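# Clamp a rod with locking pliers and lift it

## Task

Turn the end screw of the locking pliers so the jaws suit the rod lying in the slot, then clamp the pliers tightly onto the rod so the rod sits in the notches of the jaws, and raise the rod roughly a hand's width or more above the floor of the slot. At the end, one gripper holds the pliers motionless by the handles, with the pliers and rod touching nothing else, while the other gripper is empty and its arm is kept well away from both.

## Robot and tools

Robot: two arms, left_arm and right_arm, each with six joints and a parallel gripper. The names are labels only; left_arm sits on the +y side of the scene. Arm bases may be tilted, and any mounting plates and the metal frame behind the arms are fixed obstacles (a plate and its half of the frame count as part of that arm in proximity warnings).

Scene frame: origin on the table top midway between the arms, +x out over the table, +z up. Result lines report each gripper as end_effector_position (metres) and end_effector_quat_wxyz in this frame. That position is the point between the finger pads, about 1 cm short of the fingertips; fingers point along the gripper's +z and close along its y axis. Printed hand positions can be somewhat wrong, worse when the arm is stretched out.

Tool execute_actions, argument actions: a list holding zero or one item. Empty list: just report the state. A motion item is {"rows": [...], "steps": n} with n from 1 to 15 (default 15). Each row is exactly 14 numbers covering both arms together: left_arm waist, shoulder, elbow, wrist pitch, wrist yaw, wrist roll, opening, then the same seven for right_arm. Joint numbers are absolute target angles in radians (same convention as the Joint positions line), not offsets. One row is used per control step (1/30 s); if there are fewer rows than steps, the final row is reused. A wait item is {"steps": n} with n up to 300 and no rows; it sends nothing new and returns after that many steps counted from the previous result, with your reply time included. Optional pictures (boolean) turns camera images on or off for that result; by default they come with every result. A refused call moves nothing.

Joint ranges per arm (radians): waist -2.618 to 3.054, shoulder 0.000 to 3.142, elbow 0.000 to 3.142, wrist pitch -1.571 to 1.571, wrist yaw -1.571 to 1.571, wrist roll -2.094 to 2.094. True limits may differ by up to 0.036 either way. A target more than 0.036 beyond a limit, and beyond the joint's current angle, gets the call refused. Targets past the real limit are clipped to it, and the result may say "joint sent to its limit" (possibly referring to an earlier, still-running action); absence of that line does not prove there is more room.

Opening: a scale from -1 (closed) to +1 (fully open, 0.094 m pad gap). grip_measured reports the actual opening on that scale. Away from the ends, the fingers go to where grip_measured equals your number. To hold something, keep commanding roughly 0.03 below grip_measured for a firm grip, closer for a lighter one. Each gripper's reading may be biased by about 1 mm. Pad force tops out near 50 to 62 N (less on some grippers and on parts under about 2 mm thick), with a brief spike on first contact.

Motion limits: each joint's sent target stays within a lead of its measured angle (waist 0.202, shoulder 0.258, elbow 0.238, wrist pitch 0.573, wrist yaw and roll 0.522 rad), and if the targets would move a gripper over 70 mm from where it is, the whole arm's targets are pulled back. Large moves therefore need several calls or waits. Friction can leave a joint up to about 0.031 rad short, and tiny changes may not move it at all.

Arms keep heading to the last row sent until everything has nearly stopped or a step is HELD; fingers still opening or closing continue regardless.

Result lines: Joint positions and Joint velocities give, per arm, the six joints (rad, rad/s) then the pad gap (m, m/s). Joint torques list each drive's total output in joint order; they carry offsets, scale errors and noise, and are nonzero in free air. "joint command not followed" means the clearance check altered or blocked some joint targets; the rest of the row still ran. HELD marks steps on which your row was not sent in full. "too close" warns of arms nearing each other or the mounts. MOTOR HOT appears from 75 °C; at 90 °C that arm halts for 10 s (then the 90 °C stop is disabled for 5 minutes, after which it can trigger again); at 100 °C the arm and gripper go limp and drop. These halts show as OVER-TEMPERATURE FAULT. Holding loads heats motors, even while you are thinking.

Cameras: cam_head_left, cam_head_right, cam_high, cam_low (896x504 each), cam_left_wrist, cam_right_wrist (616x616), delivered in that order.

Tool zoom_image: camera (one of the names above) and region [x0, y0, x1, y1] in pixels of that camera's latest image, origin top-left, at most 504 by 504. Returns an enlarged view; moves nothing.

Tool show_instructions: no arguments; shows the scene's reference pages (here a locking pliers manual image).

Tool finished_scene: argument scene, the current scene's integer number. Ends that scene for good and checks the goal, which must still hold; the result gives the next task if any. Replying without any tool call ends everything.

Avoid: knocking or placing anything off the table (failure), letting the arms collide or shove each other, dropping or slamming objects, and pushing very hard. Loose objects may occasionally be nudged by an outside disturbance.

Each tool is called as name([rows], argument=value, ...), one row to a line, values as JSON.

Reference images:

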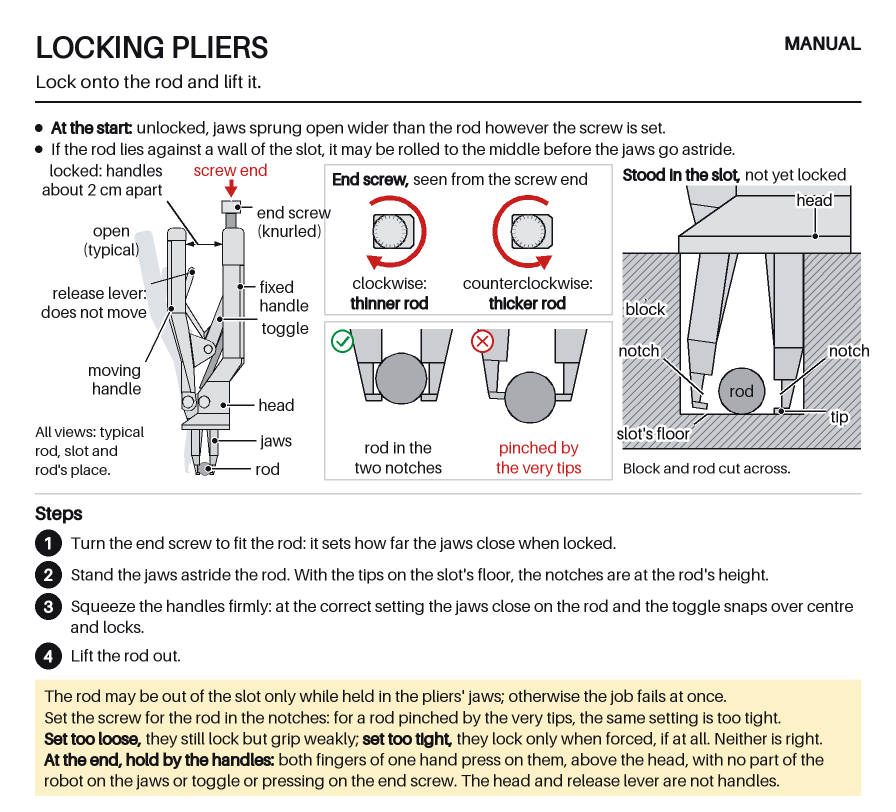

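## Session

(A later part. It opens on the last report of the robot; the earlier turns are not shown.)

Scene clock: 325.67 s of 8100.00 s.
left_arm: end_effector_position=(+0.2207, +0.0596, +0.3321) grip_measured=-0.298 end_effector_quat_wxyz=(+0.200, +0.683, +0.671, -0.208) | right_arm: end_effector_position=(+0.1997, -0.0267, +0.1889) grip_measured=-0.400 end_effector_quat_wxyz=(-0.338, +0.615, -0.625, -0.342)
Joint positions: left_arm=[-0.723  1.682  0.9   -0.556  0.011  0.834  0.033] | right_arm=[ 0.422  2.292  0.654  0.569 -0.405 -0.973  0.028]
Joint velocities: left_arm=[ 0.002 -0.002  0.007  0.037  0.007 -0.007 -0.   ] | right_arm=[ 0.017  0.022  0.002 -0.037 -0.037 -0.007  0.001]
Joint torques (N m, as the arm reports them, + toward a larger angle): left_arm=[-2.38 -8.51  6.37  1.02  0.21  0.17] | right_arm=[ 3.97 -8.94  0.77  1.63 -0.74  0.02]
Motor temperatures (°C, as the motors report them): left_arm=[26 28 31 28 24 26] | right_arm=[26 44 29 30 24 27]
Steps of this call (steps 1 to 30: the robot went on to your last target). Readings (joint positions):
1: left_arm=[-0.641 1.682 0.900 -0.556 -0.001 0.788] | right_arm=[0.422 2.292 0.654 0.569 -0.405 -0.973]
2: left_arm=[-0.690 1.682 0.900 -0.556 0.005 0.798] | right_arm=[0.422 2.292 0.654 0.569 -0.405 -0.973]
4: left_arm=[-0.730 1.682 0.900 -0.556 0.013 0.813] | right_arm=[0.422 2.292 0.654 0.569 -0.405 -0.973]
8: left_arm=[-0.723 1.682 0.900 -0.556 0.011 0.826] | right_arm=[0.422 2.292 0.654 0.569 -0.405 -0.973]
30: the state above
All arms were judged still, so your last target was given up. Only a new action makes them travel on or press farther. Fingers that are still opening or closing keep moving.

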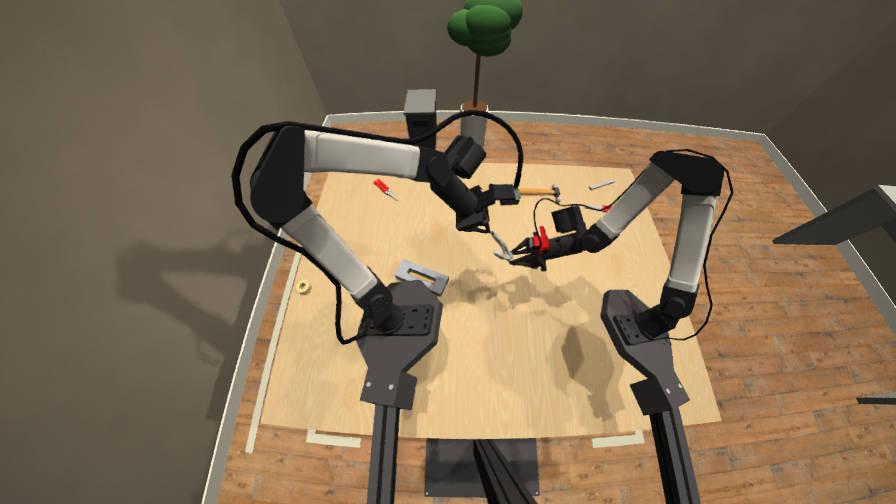

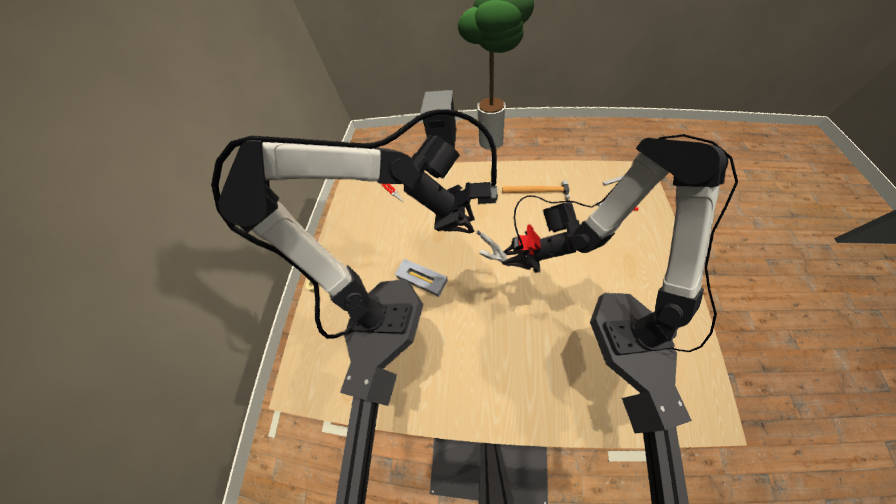

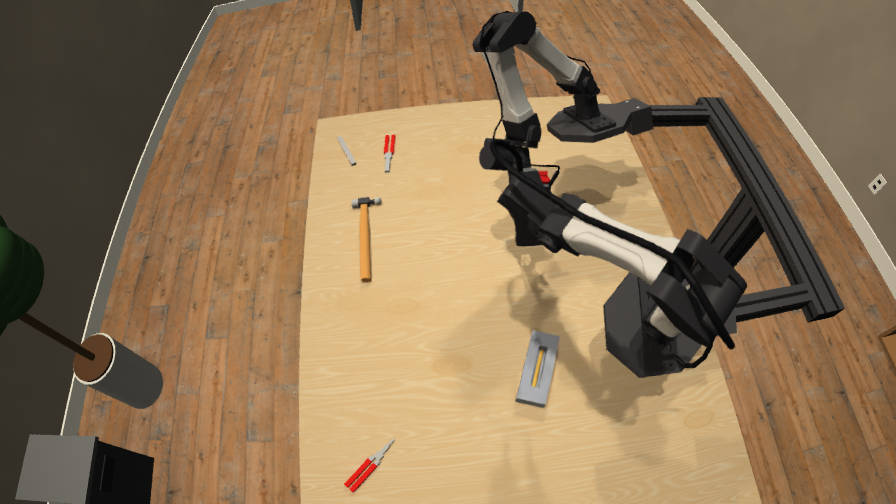

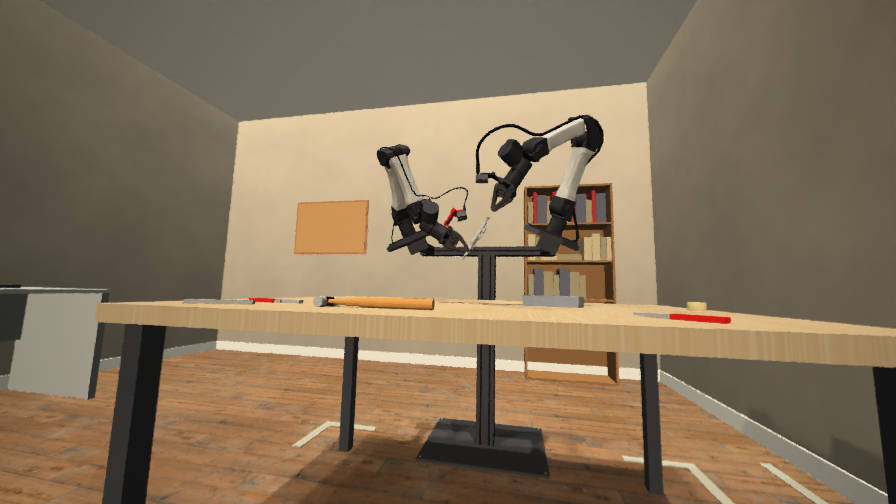

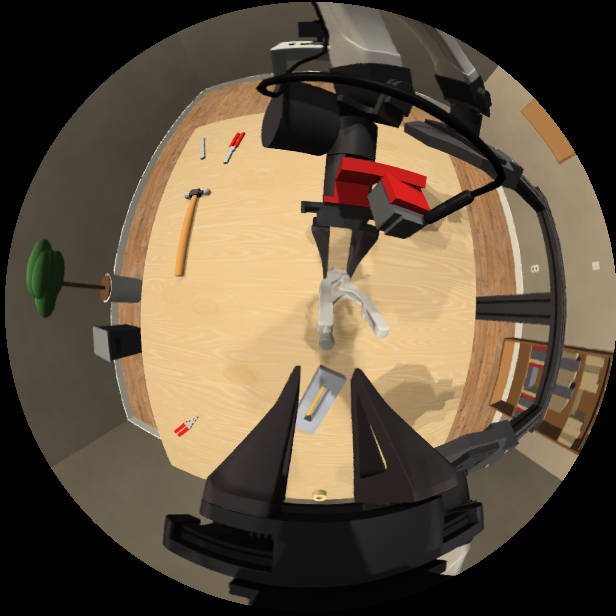

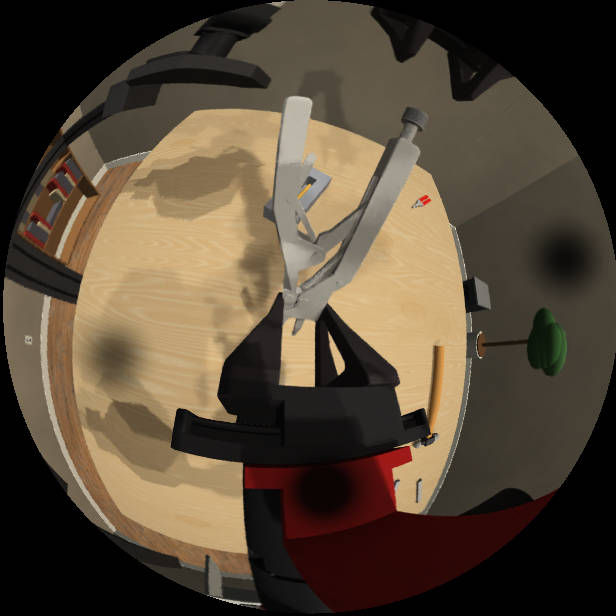

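execute_actions([
  {"rows":[[-0.72,1.72,0.87,-0.5,0,0.84,-0.3,0.425,2.283,0.63,0.6,-0.44,-0.98,-0.44],[-0.72,1.74,0.865,-0.47,0,0.84,-0.3,0.425,2.283,0.63,0.6,-0.44,-0.98,-0.44],[-0.72,1.765,0.86,-0.44,0,0.84,-0.3,0.425,2.283,0.63,0.6,-0.44,-0.98,-0.44],[-0.72,1.79,0.855,-0.41,0,0.84,-0.3,0.425,2.283,0.63,0.6,-0.44,-0.98,-0.44],[-0.72,1.815,0.85,-0.38,0,0.84,-0.3,0.425,2.283,0.63,0.6,-0.44,-0.98,-0.44],[-0.72,1.84,0.847,-0.35,0,0.84,-0.3,0.425,2.283,0.63,0.6,-0.44,-0.98,-0.44],[-0.72,1.865,0.844,-0.32,0,0.84,-0.3,0.425,2.283,0.63,0.6,-0.44,-0.98,-0.44],[-0.72,1.89,0.842,-0.29,0,0.84,-0.3,0.425,2.283,0.63,0.6,-0.44,-0.98,-0.44],[-0.72,1.905,0.84,-0.27,0,0.84,-0.3,0.425,2.283,0.63,0.6,-0.44,-0.98,-0.44],[-0.72,1.92,0.84,-0.27,0,0.84,-0.3,0.425,2.283,0.63,0.6,-0.44,-0.98,-0.44]]},
], pictures=false)

execute_actions([
  {"steps":12},
])

zoom_image(camera="cam_low", region=[430, 160, 540, 270])

Scene clock: 336.27 s of 8100.00 s.
left_arm: end_effector_position=(+0.2128, +0.0270, +0.2696) grip_measured=-0.298 end_effector_quat_wxyz=(+0.182, +0.688, +0.670, -0.209) | right_arm: end_effector_position=(+0.1997, -0.0267, +0.1889) grip_measured=-0.400 end_effector_quat_wxyz=(-0.338, +0.615, -0.625, -0.342)
Joint positions: left_arm=[-0.723  1.915  0.853 -0.313  0.011  0.835  0.033] | right_arm=[ 0.422  2.292  0.654  0.569 -0.405 -0.973  0.028]
Joint velocities: left_arm=[-0.007 -0.012  0.007  0.286 -0.066 -0.037 -0.001] | right_arm=[ 0.007  0.012  0.012  0.007  0.037  0.066 -0.001]
Joint torques (N m, as the arm reports them, + toward a larger angle): left_arm=[-3.53 -8.56  5.18  1.15  0.21  0.17] | right_arm=[ 3.88 -8.62  0.86  1.66 -0.76  0.05]
Motor temperatures (°C, as the motors report them): left_arm=[26 29 31 28 24 26] | right_arm=[26 44 29 30 25 27]
Steps of this call (steps 1 to 303: nothing new was sent; steps 304 to 318: all 15 steps of this action). Readings (joint positions):
304: left_arm=[-0.723 1.683 0.898 -0.551 0.011 0.835] | right_arm=[0.422 2.292 0.654 0.569 -0.405 -0.973]
305: left_arm=[-0.723 1.690 0.897 -0.537 0.011 0.835] | right_arm=[0.422 2.292 0.654 0.569 -0.405 -0.973]
307: left_arm=[-0.723 1.722 0.892 -0.498 0.011 0.835] | right_arm=[0.422 2.292 0.654 0.569 -0.405 -0.973]
311: left_arm=[-0.723 1.828 0.872 -0.401 0.011 0.835] | right_arm=[0.422 2.292 0.654 0.569 -0.405 -0.973]
318: the state above

Scene clock: 336.67 s of 8100.00 s.
left_arm: end_effector_position=(+0.2187, +0.0222, +0.2725) grip_measured=-0.298 end_effector_quat_wxyz=(+0.198, +0.684, +0.671, -0.208) | right_arm: end_effector_position=(+0.1997, -0.0267, +0.1889) grip_measured=-0.400 end_effector_quat_wxyz=(-0.338, +0.615, -0.625, -0.342)
Joint positions: left_arm=[-0.723  1.915  0.853 -0.28   0.011  0.835  0.033] | right_arm=[ 0.422  2.292  0.654  0.569 -0.405 -0.973  0.028]
Joint velocities: left_arm=[-0.012 -0.012  0.002  0.037  0.037 -0.037 -0.001] | right_arm=[-0.007 -0.007 -0.012 -0.037 -0.007  0.066 -0.001]
Joint torques (N m, as the arm reports them, + toward a larger angle): left_arm=[-3.54 -8.6   5.31  1.26  0.21  0.16] | right_arm=[ 3.76 -8.77  0.77  1.69 -0.75  0.  ]
Motor temperatures (°C, as the motors report them): left_arm=[26 29 31 28 24 26] | right_arm=[26 44 29 30 25 27]
Steps of this call (steps 1 to 12: the robot went on to your last target). Readings (joint positions):
1: left_arm=[-0.723 1.915 0.853 -0.304 0.011 0.835] | right_arm=[0.422 2.292 0.654 0.569 -0.405 -0.973]
2: left_arm=[-0.723 1.915 0.853 -0.298 0.011 0.835] | right_arm=[0.422 2.292 0.654 0.569 -0.405 -0.973]
4: left_arm=[-0.723 1.915 0.853 -0.290 0.011 0.835] | right_arm=[0.422 2.292 0.654 0.569 -0.405 -0.973]
8: left_arm=[-0.723 1.915 0.853 -0.282 0.011 0.835] | right_arm=[0.422 2.292 0.654 0.569 -0.405 -0.973]
12: the state above

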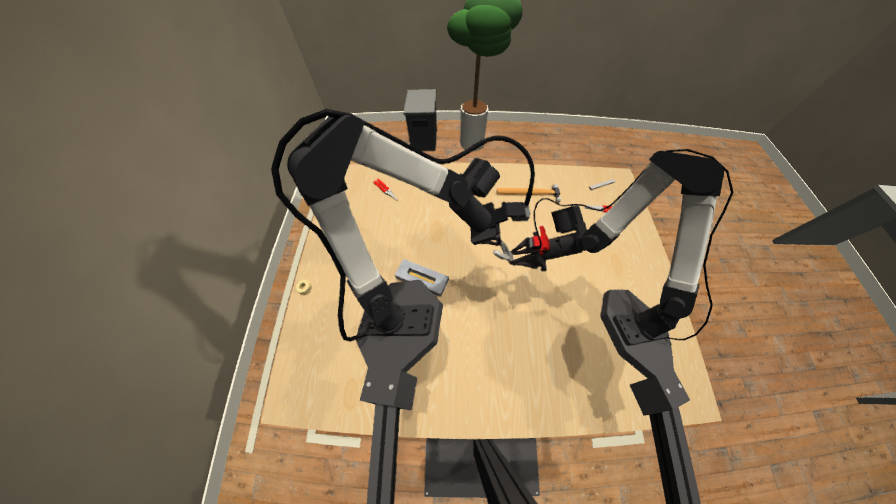

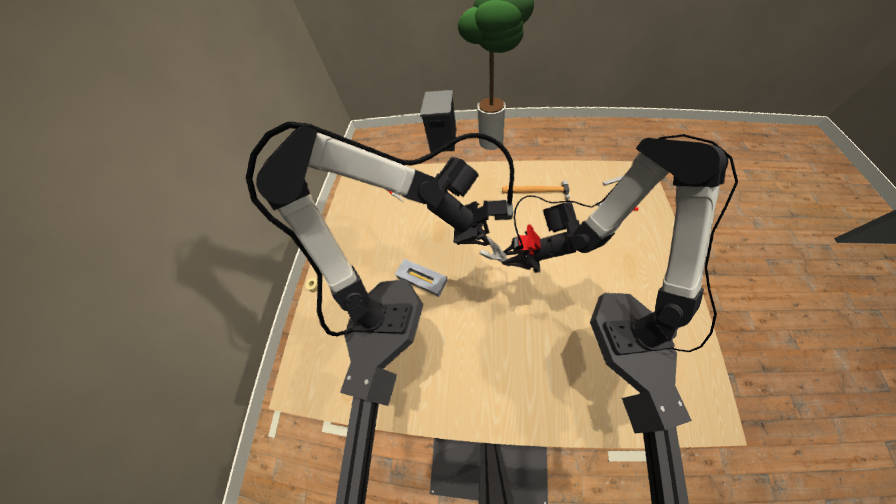

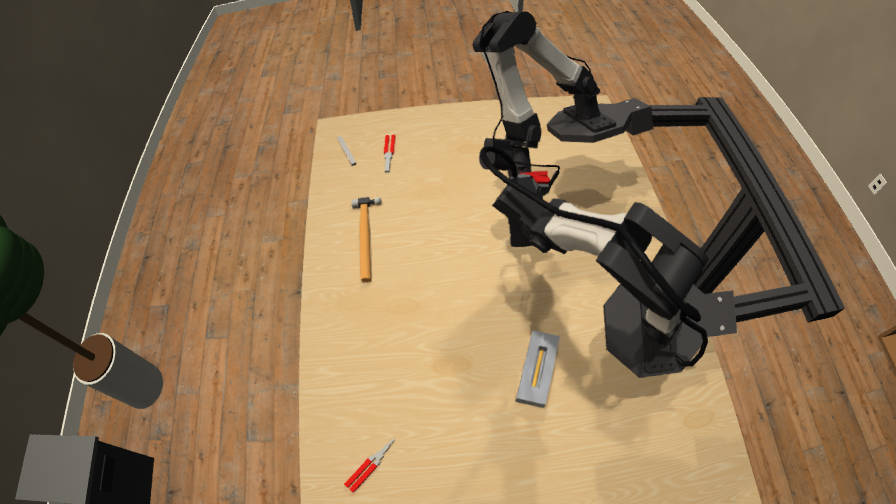

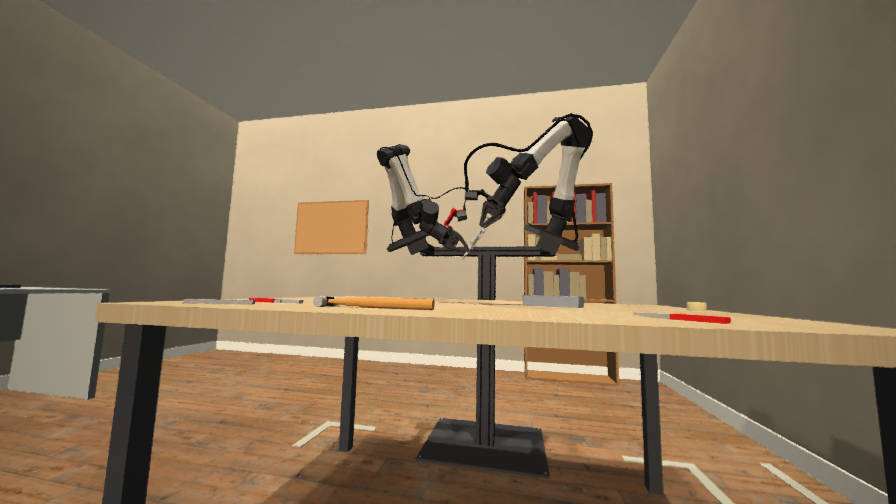

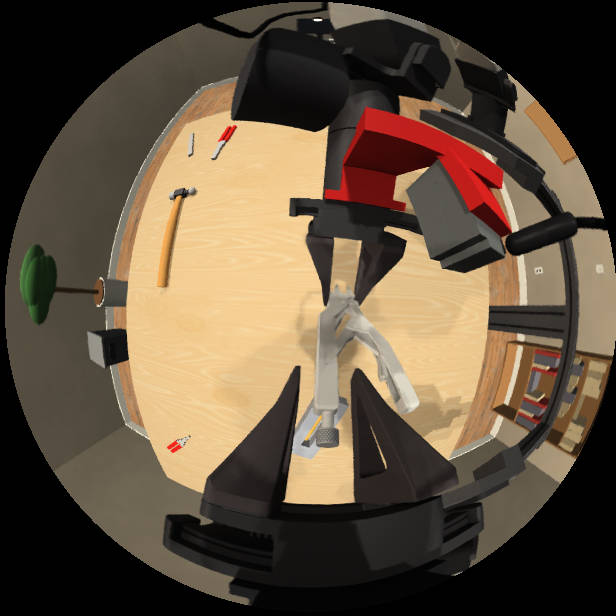

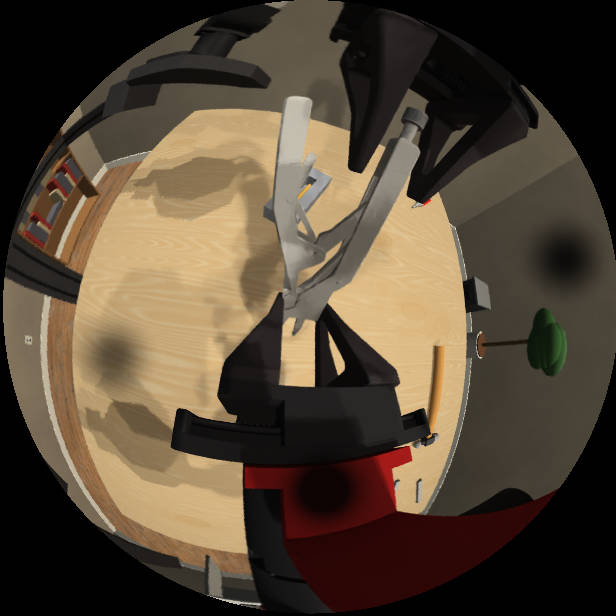

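Region (430, 160, 540, 270) of cam_low's 896x504 image, scaled by 4.582, with more detail than that image has.

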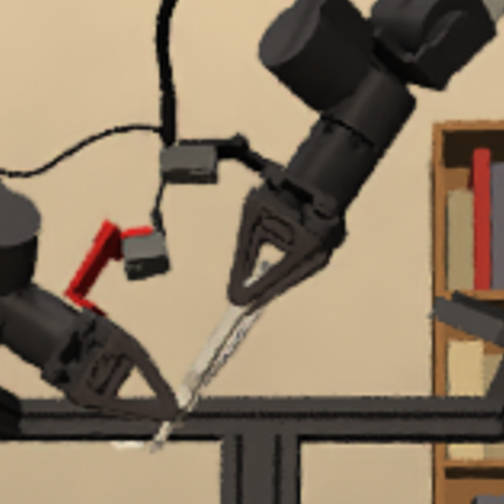

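Centered. Close left, then release right.

execute_actions([
  {"rows":[[-0.72,1.92,0.84,-0.27,0,0.84,-0.4,0.425,2.283,0.63,0.6,-0.44,-0.98,-0.44],[-0.72,1.92,0.84,-0.27,0,0.84,-0.5,0.425,2.283,0.63,0.6,-0.44,-0.98,-0.44],[-0.72,1.92,0.84,-0.27,0,0.84,-0.55,0.425,2.283,0.63,0.6,-0.44,-0.98,-0.44],[-0.72,1.92,0.84,-0.27,0,0.84,-0.6,0.425,2.283,0.63,0.6,-0.44,-0.98,-0.44],[-0.72,1.92,0.84,-0.27,0,0.84,-0.63,0.425,2.283,0.63,0.6,-0.44,-0.98,-0.44],[-0.72,1.92,0.84,-0.27,0,0.84,-0.66,0.425,2.283,0.63,0.6,-0.44,-0.98,-0.44],[-0.72,1.92,0.84,-0.27,0,0.84,-0.69,0.425,2.283,0.63,0.6,-0.44,-0.98,-0.44],[-0.72,1.92,0.84,-0.27,0,0.84,-0.72,0.425,2.283,0.63,0.6,-0.44,-0.98,-0.44],[-0.72,1.92,0.84,-0.27,0,0.84,-0.75,0.425,2.283,0.63,0.6,-0.44,-0.98,-0.44],[-0.72,1.92,0.84,-0.27,0,0.84,-0.78,0.425,2.283,0.63,0.6,-0.44,-0.98,-0.44]]},
], pictures=false)

Scene clock: 345.60 s of 8100.00 s.
left_arm: end_effector_position=(+0.2191, +0.0219, +0.2727) grip_measured=-0.725 end_effector_quat_wxyz=(+0.200, +0.684, +0.670, -0.208) | right_arm: end_effector_position=(+0.1999, -0.0267, +0.1889) grip_measured=-0.400 end_effector_quat_wxyz=(-0.340, +0.617, -0.623, -0.341)
Joint positions: left_arm=[-0.723  1.915  0.853 -0.277  0.011  0.837  0.013] | right_arm=[ 0.422  2.292  0.654  0.57  -0.405 -0.98   0.028]
Joint velocities: left_arm=[-0.007  0.017 -0.022 -0.066 -0.037 -0.022  0.001] | right_arm=[-0.002  0.002  0.002 -0.007 -0.022  0.051  0.   ]
Joint torques (N m, as the arm reports them, + toward a larger angle): left_arm=[-3.55 -8.63  5.3   1.26  0.21  0.13] | right_arm=[ 3.79 -8.88  0.61  1.62 -0.75  0.06]
Motor temperatures (°C, as the motors report them): left_arm=[26 29 31 28 24 26] | right_arm=[26 44 29 31 25 27]
Steps of this call (steps 1 to 30: the robot went on to your last target; steps 31 to 253: nothing new was sent; steps 254 to 268: all 15 steps of this action). Readings (joint positions):
254: left_arm=[-0.723 1.915 0.853 -0.278 0.011 0.835] | right_arm=[0.422 2.292 0.654 0.569 -0.405 -0.973]
255: left_arm=[-0.723 1.915 0.853 -0.278 0.011 0.835] | right_arm=[0.422 2.292 0.654 0.569 -0.405 -0.973]
257: left_arm=[-0.723 1.915 0.853 -0.278 0.011 0.835] | right_arm=[0.422 2.292 0.654 0.569 -0.405 -0.973]
261: left_arm=[-0.723 1.915 0.853 -0.277 0.010 0.835] | right_arm=[0.422 2.292 0.654 0.569 -0.405 -0.974]
268: the state above

execute_actions([
  {"rows":[[-0.72,1.92,0.84,-0.27,0,0.84,-0.76,0.425,2.283,0.63,0.6,-0.44,-0.98,0.5],[-0.72,1.92,0.84,-0.27,0,0.84,-0.76,0.425,2.283,0.63,0.6,-0.44,-0.98,0.5],[-0.72,1.92,0.84,-0.27,0,0.84,-0.76,0.425,2.283,0.63,0.6,-0.44,-0.98,0.5],[-0.72,1.92,0.84,-0.27,0,0.84,-0.76,0.425,2.283,0.63,0.6,-0.44,-0.98,0.5],[-0.72,1.92,0.84,-0.27,0,0.84,-0.76,0.425,2.283,0.63,0.6,-0.44,-0.98,0.5],[-0.72,1.92,0.84,-0.31,0,0.84,-0.76,0.425,2.283,0.63,0.6,-0.44,-0.98,0.5],[-0.72,1.89,0.86,-0.35,0,0.84,-0.76,0.425,2.283,0.63,0.6,-0.44,-0.98,0.5],[-0.71,1.865,0.865,-0.38,0,0.84,-0.76,0.425,2.283,0.63,0.6,-0.44,-0.98,0.5],[-0.70,1.84,0.87,-0.41,0,0.84,-0.76,0.425,2.283,0.63,0.6,-0.44,-0.98,0.5],[-0.69,1.815,0.875,-0.44,0,0.84,-0.76,0.425,2.283,0.63,0.6,-0.44,-0.98,0.5],[-0.68,1.79,0.88,-0.47,0,0.84,-0.76,0.425,2.283,0.63,0.6,-0.44,-0.98,0.5],[-0.67,1.765,0.885,-0.5,0,0.84,-0.76,0.425,2.283,0.63,0.6,-0.44,-0.98,0.5],[-0.66,1.74,0.89,-0.53,0,0.84,-0.76,0.425,2.283,0.63,0.6,-0.44,-0.98,0.5],[-0.66,1.71,0.9,-0.56,0,0.84,-0.76,0.425,2.283,0.63,0.6,-0.44,-0.98,0.5],[-0.66,1.68,0.91,-0.58,0,0.84,-0.76,0.425,2.283,0.63,0.6,-0.44,-0.98,0.5]]},
], pictures=false)

Scene clock: 357.93 s of 8100.00 s.
left_arm: end_effector_position=(+0.2270, +0.0631, +0.3010) grip_measured=-0.725 end_effector_quat_wxyz=(+0.182, +0.672, +0.690, -0.200) | right_arm: end_effector_position=(+0.2009, -0.0232, +0.1946) grip_measured=+0.499 end_effector_quat_wxyz=(-0.351, +0.614, -0.614, -0.350)
Joint positions: left_arm=[-0.673  1.752  0.868 -0.481 -0.007  0.838  0.013] | right_arm=[ 0.422  2.292  0.654  0.589 -0.433 -0.98   0.07 ]
Joint velocities: left_arm=[ 0.217 -0.823  0.217 -0.799 -0.095  0.007 -0.001] | right_arm=[ 0.007 -0.007 -0.002  0.037 -0.037  0.022  0.   ]
Joint torques (N m, as the arm reports them, + toward a larger angle): left_arm=[ -3.56 -10.11   9.39   1.26   0.47   0.13] | right_arm=[ 3.69 -8.87  0.69  1.5  -0.53  0.08]
Motor temperatures (°C, as the motors report them): left_arm=[26 30 31 29 24 26] | right_arm=[26 45 29 31 25 27]
Steps of this call (steps 1 to 15: the robot went on to your last target; steps 16 to 355: nothing new was sent; steps 356 to 370: all 15 steps of this action). Readings (joint positions):
356: left_arm=[-0.723 1.915 0.853 -0.277 0.010 0.838] | right_arm=[0.422 2.292 0.654 0.570 -0.406 -0.980]
357: left_arm=[-0.723 1.915 0.853 -0.277 0.006 0.838] | right_arm=[0.422 2.292 0.654 0.573 -0.412 -0.980]
359: left_arm=[-0.723 1.915 0.853 -0.278 0.001 0.838] | right_arm=[0.422 2.292 0.654 0.581 -0.420 -0.980]
363: left_arm=[-0.723 1.909 0.853 -0.302 -0.003 0.838] | right_arm=[0.422 2.292 0.654 0.587 -0.429 -0.980]
370: the state above

execute_actions([
  {"rows":[[-0.63,1.675,0.89,-0.58,-0.04,0.9,-0.76,0.425,2.283,0.63,0.6,-0.44,-0.98,0.5],[-0.6,1.67,0.87,-0.58,-0.08,0.95,-0.76,0.425,2.283,0.63,0.6,-0.44,-0.98,0.5],[-0.575,1.665,0.85,-0.58,-0.12,1.0,-0.76,0.425,2.283,0.63,0.6,-0.44,-0.98,0.5],[-0.55,1.66,0.83,-0.58,-0.16,1.05,-0.76,0.425,2.283,0.63,0.6,-0.44,-0.98,0.5],[-0.525,1.655,0.81,-0.58,-0.2,1.1,-0.76,0.425,2.283,0.63,0.6,-0.44,-0.98,0.5],[-0.5,1.65,0.79,-0.58,-0.24,1.15,-0.76,0.425,2.283,0.63,0.6,-0.44,-0.98,0.5],[-0.475,1.645,0.77,-0.58,-0.28,1.2,-0.76,0.425,2.283,0.63,0.6,-0.44,-0.98,0.5],[-0.45,1.64,0.75,-0.58,-0.32,1.25,-0.76,0.425,2.283,0.63,0.6,-0.44,-0.98,0.5],[-0.425,1.635,0.73,-0.59,-0.36,1.3,-0.76,0.425,2.283,0.63,0.6,-0.44,-0.98,0.5],[-0.4,1.63,0.71,-0.59,-0.4,1.35,-0.76,0.425,2.283,0.63,0.6,-0.44,-0.98,0.5],[-0.375,1.625,0.69,-0.59,-0.43,1.4,-0.76,0.425,2.283,0.63,0.6,-0.44,-0.98,0.5],[-0.35,1.62,0.67,-0.595,-0.46,1.45,-0.76,0.425,2.283,0.63,0.6,-0.44,-0.98,0.5],[-0.33,1.61,0.65,-0.595,-0.462,1.5,-0.76,0.425,2.283,0.63,0.6,-0.44,-0.98,0.5],[-0.318,1.605,0.63,-0.595,-0.462,1.515,-0.76,0.425,2.283,0.63,0.6,-0.44,-0.98,0.5]]},
], pictures=false)

execute_actions([
  {"steps":15},
])

Scene clock: 374.63 s of 8100.00 s.
left_arm: end_effector_position=(+0.2215, +0.2311, +0.2226) grip_measured=-0.725 end_effector_quat_wxyz=(+0.023, +0.775, +0.631, -0.021) | right_arm: end_effector_position=(+0.2010, -0.0231, +0.1948) grip_measured=+0.499 end_effector_quat_wxyz=(-0.352, +0.614, -0.614, -0.350)
Joint positions: left_arm=[-0.335  1.629  0.661 -0.58  -0.393  1.371  0.013] | right_arm=[ 0.422  2.292  0.654  0.591 -0.434 -0.98   0.07 ]
Joint velocities: left_arm=[ 0.403 -0.144 -0.432 -0.198 -0.564  0.93   0.001] | right_arm=[ 0.007 -0.002 -0.002 -0.022 -0.007 -0.066 -0.001]
Joint torques (N m, as the arm reports them, + toward a larger angle): left_arm=[-3.53 -8.1   4.83  0.51  0.28  0.15] | right_arm=[ 3.73 -8.96  0.71  1.5  -0.49  0.07]
Motor temperatures (°C, as the motors report them): left_arm=[26 30 31 28 24 26] | right_arm=[26 45 29 31 25 27]
Steps of this call (steps 1 to 30: the robot went on to your last target; steps 31 to 486: nothing new was sent; steps 487 to 501: all 15 steps of this action). Readings (joint positions):
487: left_arm=[-0.663 1.682 0.901 -0.577 -0.012 0.846] | right_arm=[0.422 2.292 0.654 0.590 -0.434 -0.980]
488: left_arm=[-0.655 1.682 0.899 -0.577 -0.019 0.863] | right_arm=[0.422 2.292 0.654 0.590 -0.434 -0.980]
490: left_arm=[-0.617 1.679 0.882 -0.572 -0.052 0.916] | right_arm=[0.422 2.292 0.654 0.591 -0.434 -0.980]
494: left_arm=[-0.501 1.664 0.805 -0.569 -0.176 1.066] | right_arm=[0.422 2.292 0.654 0.591 -0.434 -0.980]
501: the state above

Scene clock: 375.13 s of 8100.00 s.
left_arm: end_effector_position=(+0.2136, +0.2465, +0.2179) grip_measured=-0.726 end_effector_quat_wxyz=(-0.007, +0.817, +0.577, -0.005) | right_arm: end_effector_position=(+0.2010, -0.0231, +0.1948) grip_measured=+0.499 end_effector_quat_wxyz=(-0.352, +0.614, -0.614, -0.350)
Joint positions: left_arm=[-0.322  1.624  0.638 -0.596 -0.45   1.504  0.013] | right_arm=[ 0.422  2.292  0.654  0.591 -0.434 -0.98   0.07 ]
Joint velocities: left_arm=[ 0.007 -0.002  0.002 -0.007  0.037  0.081 -0.001] | right_arm=[-0.007 -0.007  0.017 -0.051 -0.007  0.081 -0.002]
Joint torques (N m, as the arm reports them, + toward a larger angle): left_arm=[-2.59 -8.37  4.32  0.31 -0.01  0.16] | right_arm=[ 3.79 -8.88  0.83  1.49 -0.51  0.07]
Motor temperatures (°C, as the motors report them): left_arm=[26 30 31 28 24 26] | right_arm=[26 45 29 31 25 27]
Steps of this call (steps 1 to 15: the robot went on to your last target). Readings (joint positions):
1: left_arm=[-0.325 1.626 0.649 -0.586 -0.409 1.399] | right_arm=[0.422 2.292 0.654 0.591 -0.434 -0.980]
2: left_arm=[-0.322 1.624 0.642 -0.592 -0.421 1.421] | right_arm=[0.422 2.292 0.654 0.591 -0.434 -0.980]
4: left_arm=[-0.322 1.624 0.638 -0.597 -0.433 1.453] | right_arm=[0.422 2.292 0.654 0.591 -0.434 -0.980]
8: left_arm=[-0.322 1.624 0.638 -0.596 -0.444 1.486] | right_arm=[0.422 2.292 0.654 0.591 -0.434 -0.980]
15: the state above

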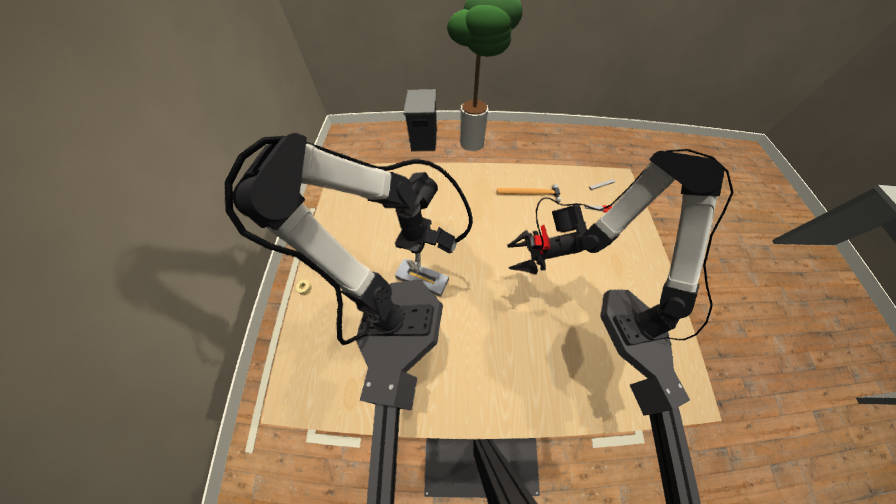

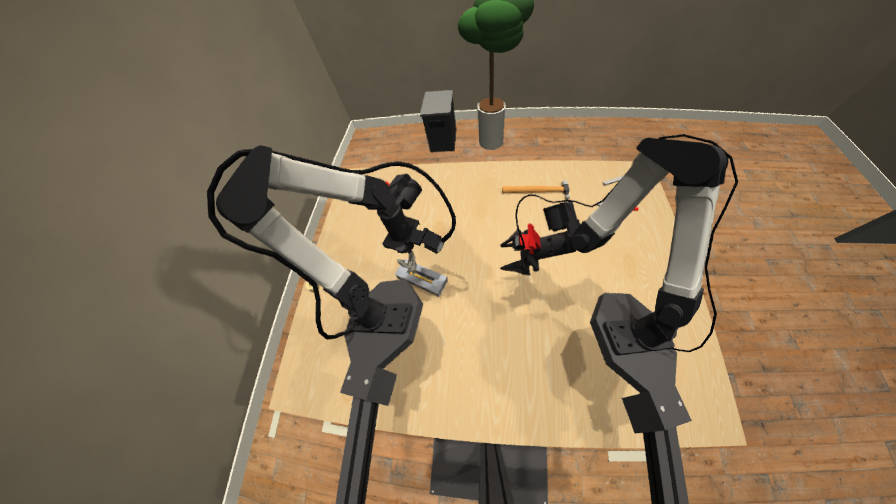

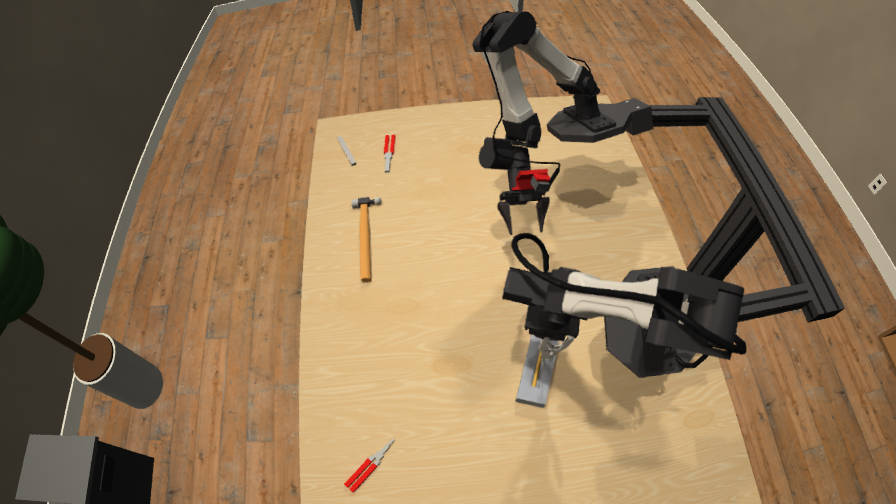

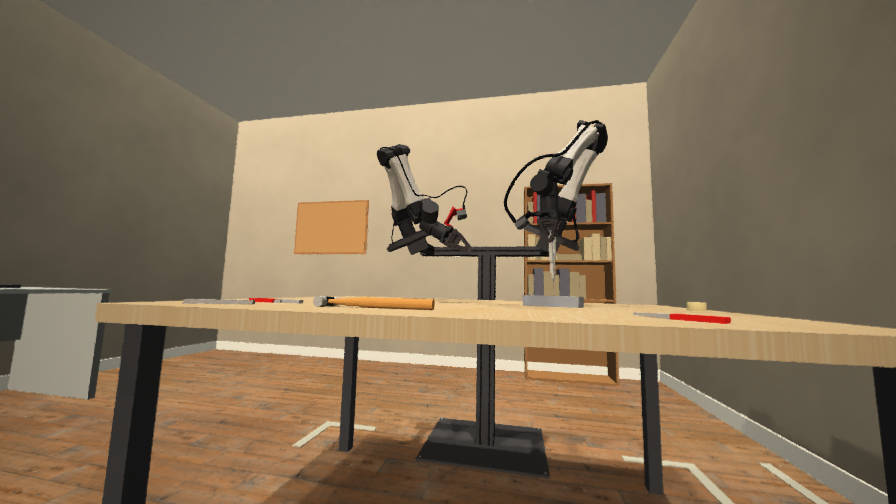

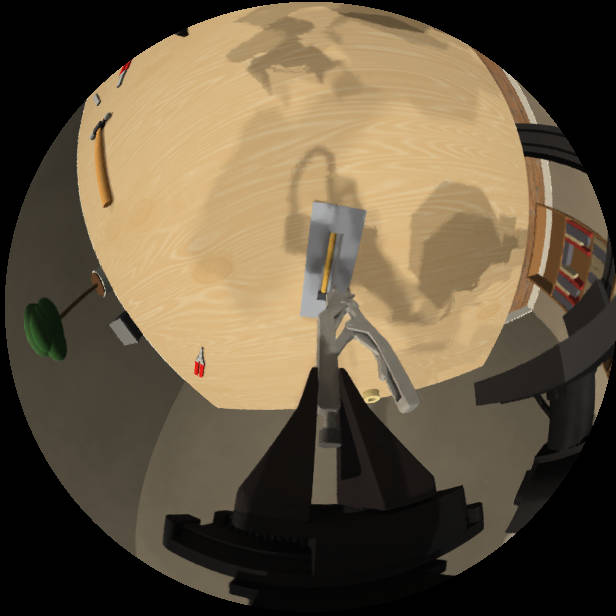

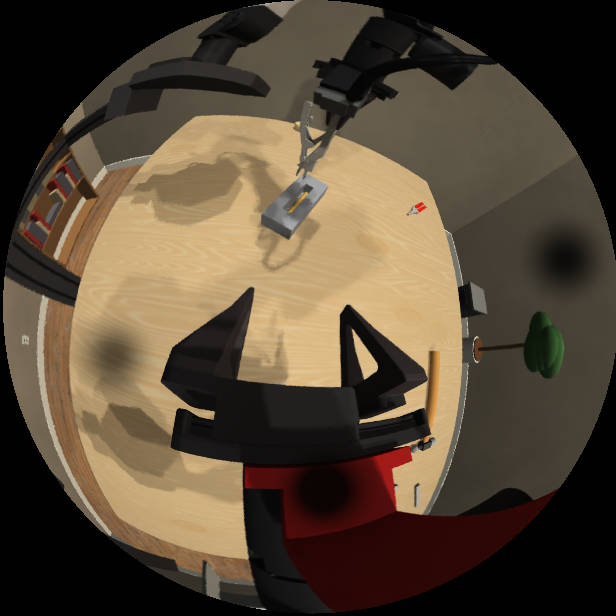

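execute_actions(actions=[])

Scene clock: 395.77 s of 8100.00 s.
left_arm: end_effector_position=(+0.2137, +0.2467, +0.2179) grip_measured=-0.726 end_effector_quat_wxyz=(-0.007, +0.818, +0.575, -0.005) | right_arm: end_effector_position=(+0.2010, -0.0231, +0.1948) grip_measured=+0.499 end_effector_quat_wxyz=(-0.352, +0.614, -0.614, -0.350)
Joint positions: left_arm=[-0.322  1.624  0.638 -0.596 -0.451  1.509  0.013] | right_arm=[ 0.422  2.292  0.654  0.591 -0.434 -0.98   0.07 ]
Joint velocities: left_arm=[-0.012 -0.012 -0.007 -0.007 -0.066 -0.095 -0.001] | right_arm=[-0.017 -0.012 -0.007 -0.066 -0.007 -0.022 -0.   ]
Joint torques (N m, as the arm reports them, + toward a larger angle): left_arm=[-2.59 -8.35  4.32  0.31 -0.02  0.16] | right_arm=[ 3.79 -8.96  0.74  1.46 -0.52  0.09]
Motor temperatures (°C, as the motors report them): left_arm=[26 30 30 27 24 26] | right_arm=[26 45 29 31 25 27]
Steps of this call (steps 1 to 15: the robot went on to your last target; steps 16 to 619: nothing new was sent). Readings (joint positions):
1: left_arm=[-0.322 1.624 0.638 -0.596 -0.450 1.505] | right_arm=[0.422 2.292 0.654 0.591 -0.434 -0.980]
2: left_arm=[-0.322 1.624 0.638 -0.596 -0.450 1.506] | right_arm=[0.422 2.292 0.654 0.591 -0.434 -0.980]
4: left_arm=[-0.322 1.624 0.638 -0.596 -0.451 1.507] | right_arm=[0.422 2.292 0.654 0.591 -0.434 -0.980]
8: left_arm=[-0.322 1.624 0.638 -0.596 -0.451 1.508] | right_arm=[0.422 2.292 0.654 0.591 -0.434 -0.980]
619: the state above
All arms were judged still, so your last target was given up. Only a new action makes them travel on or press farther. Fingers that are still opening or closing keep moving.

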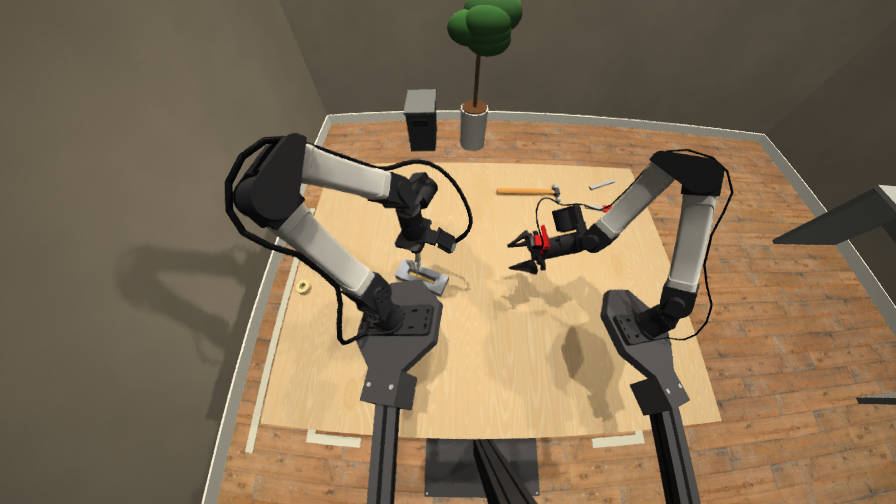

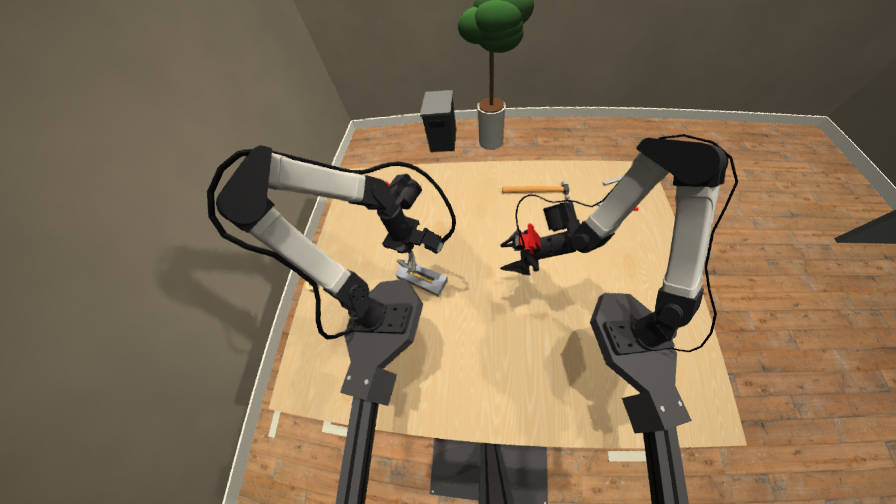

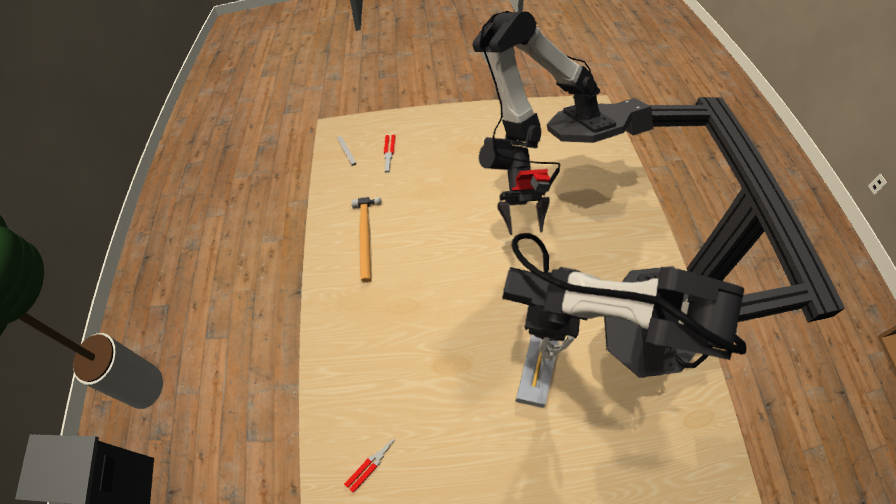

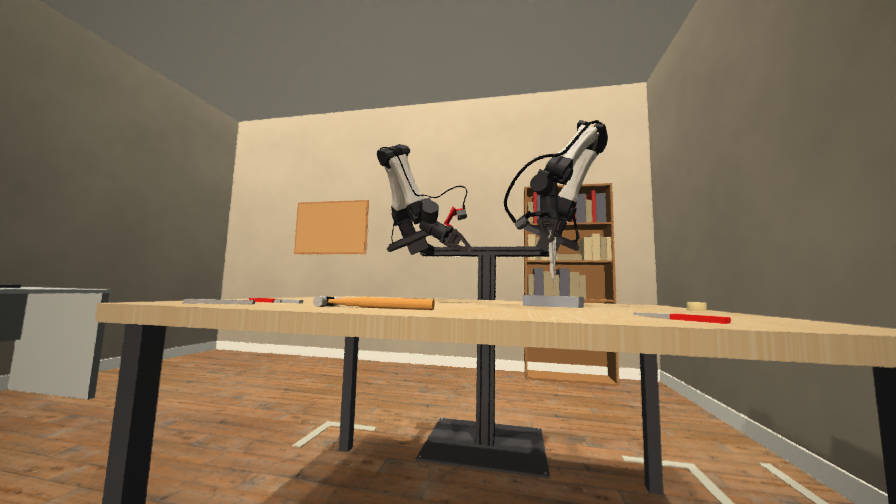

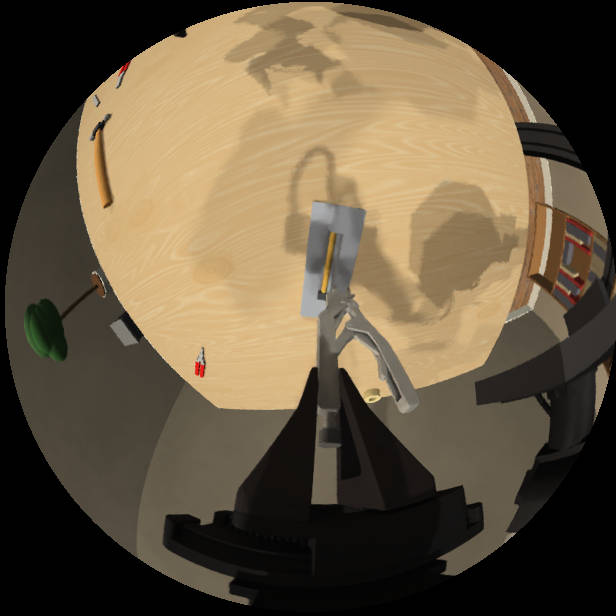

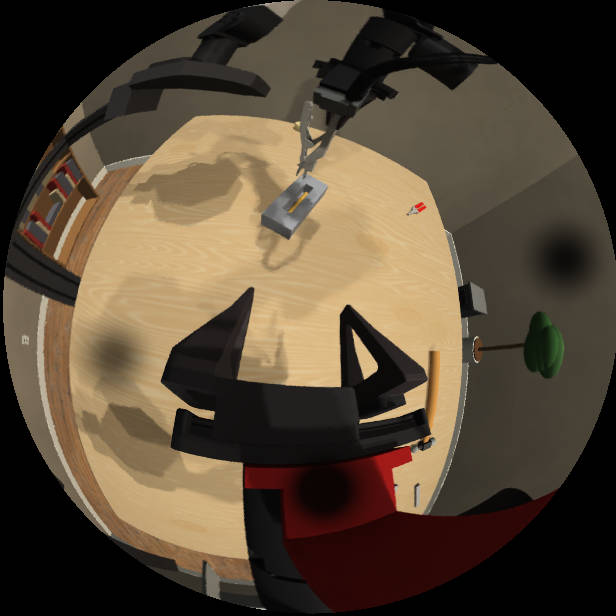

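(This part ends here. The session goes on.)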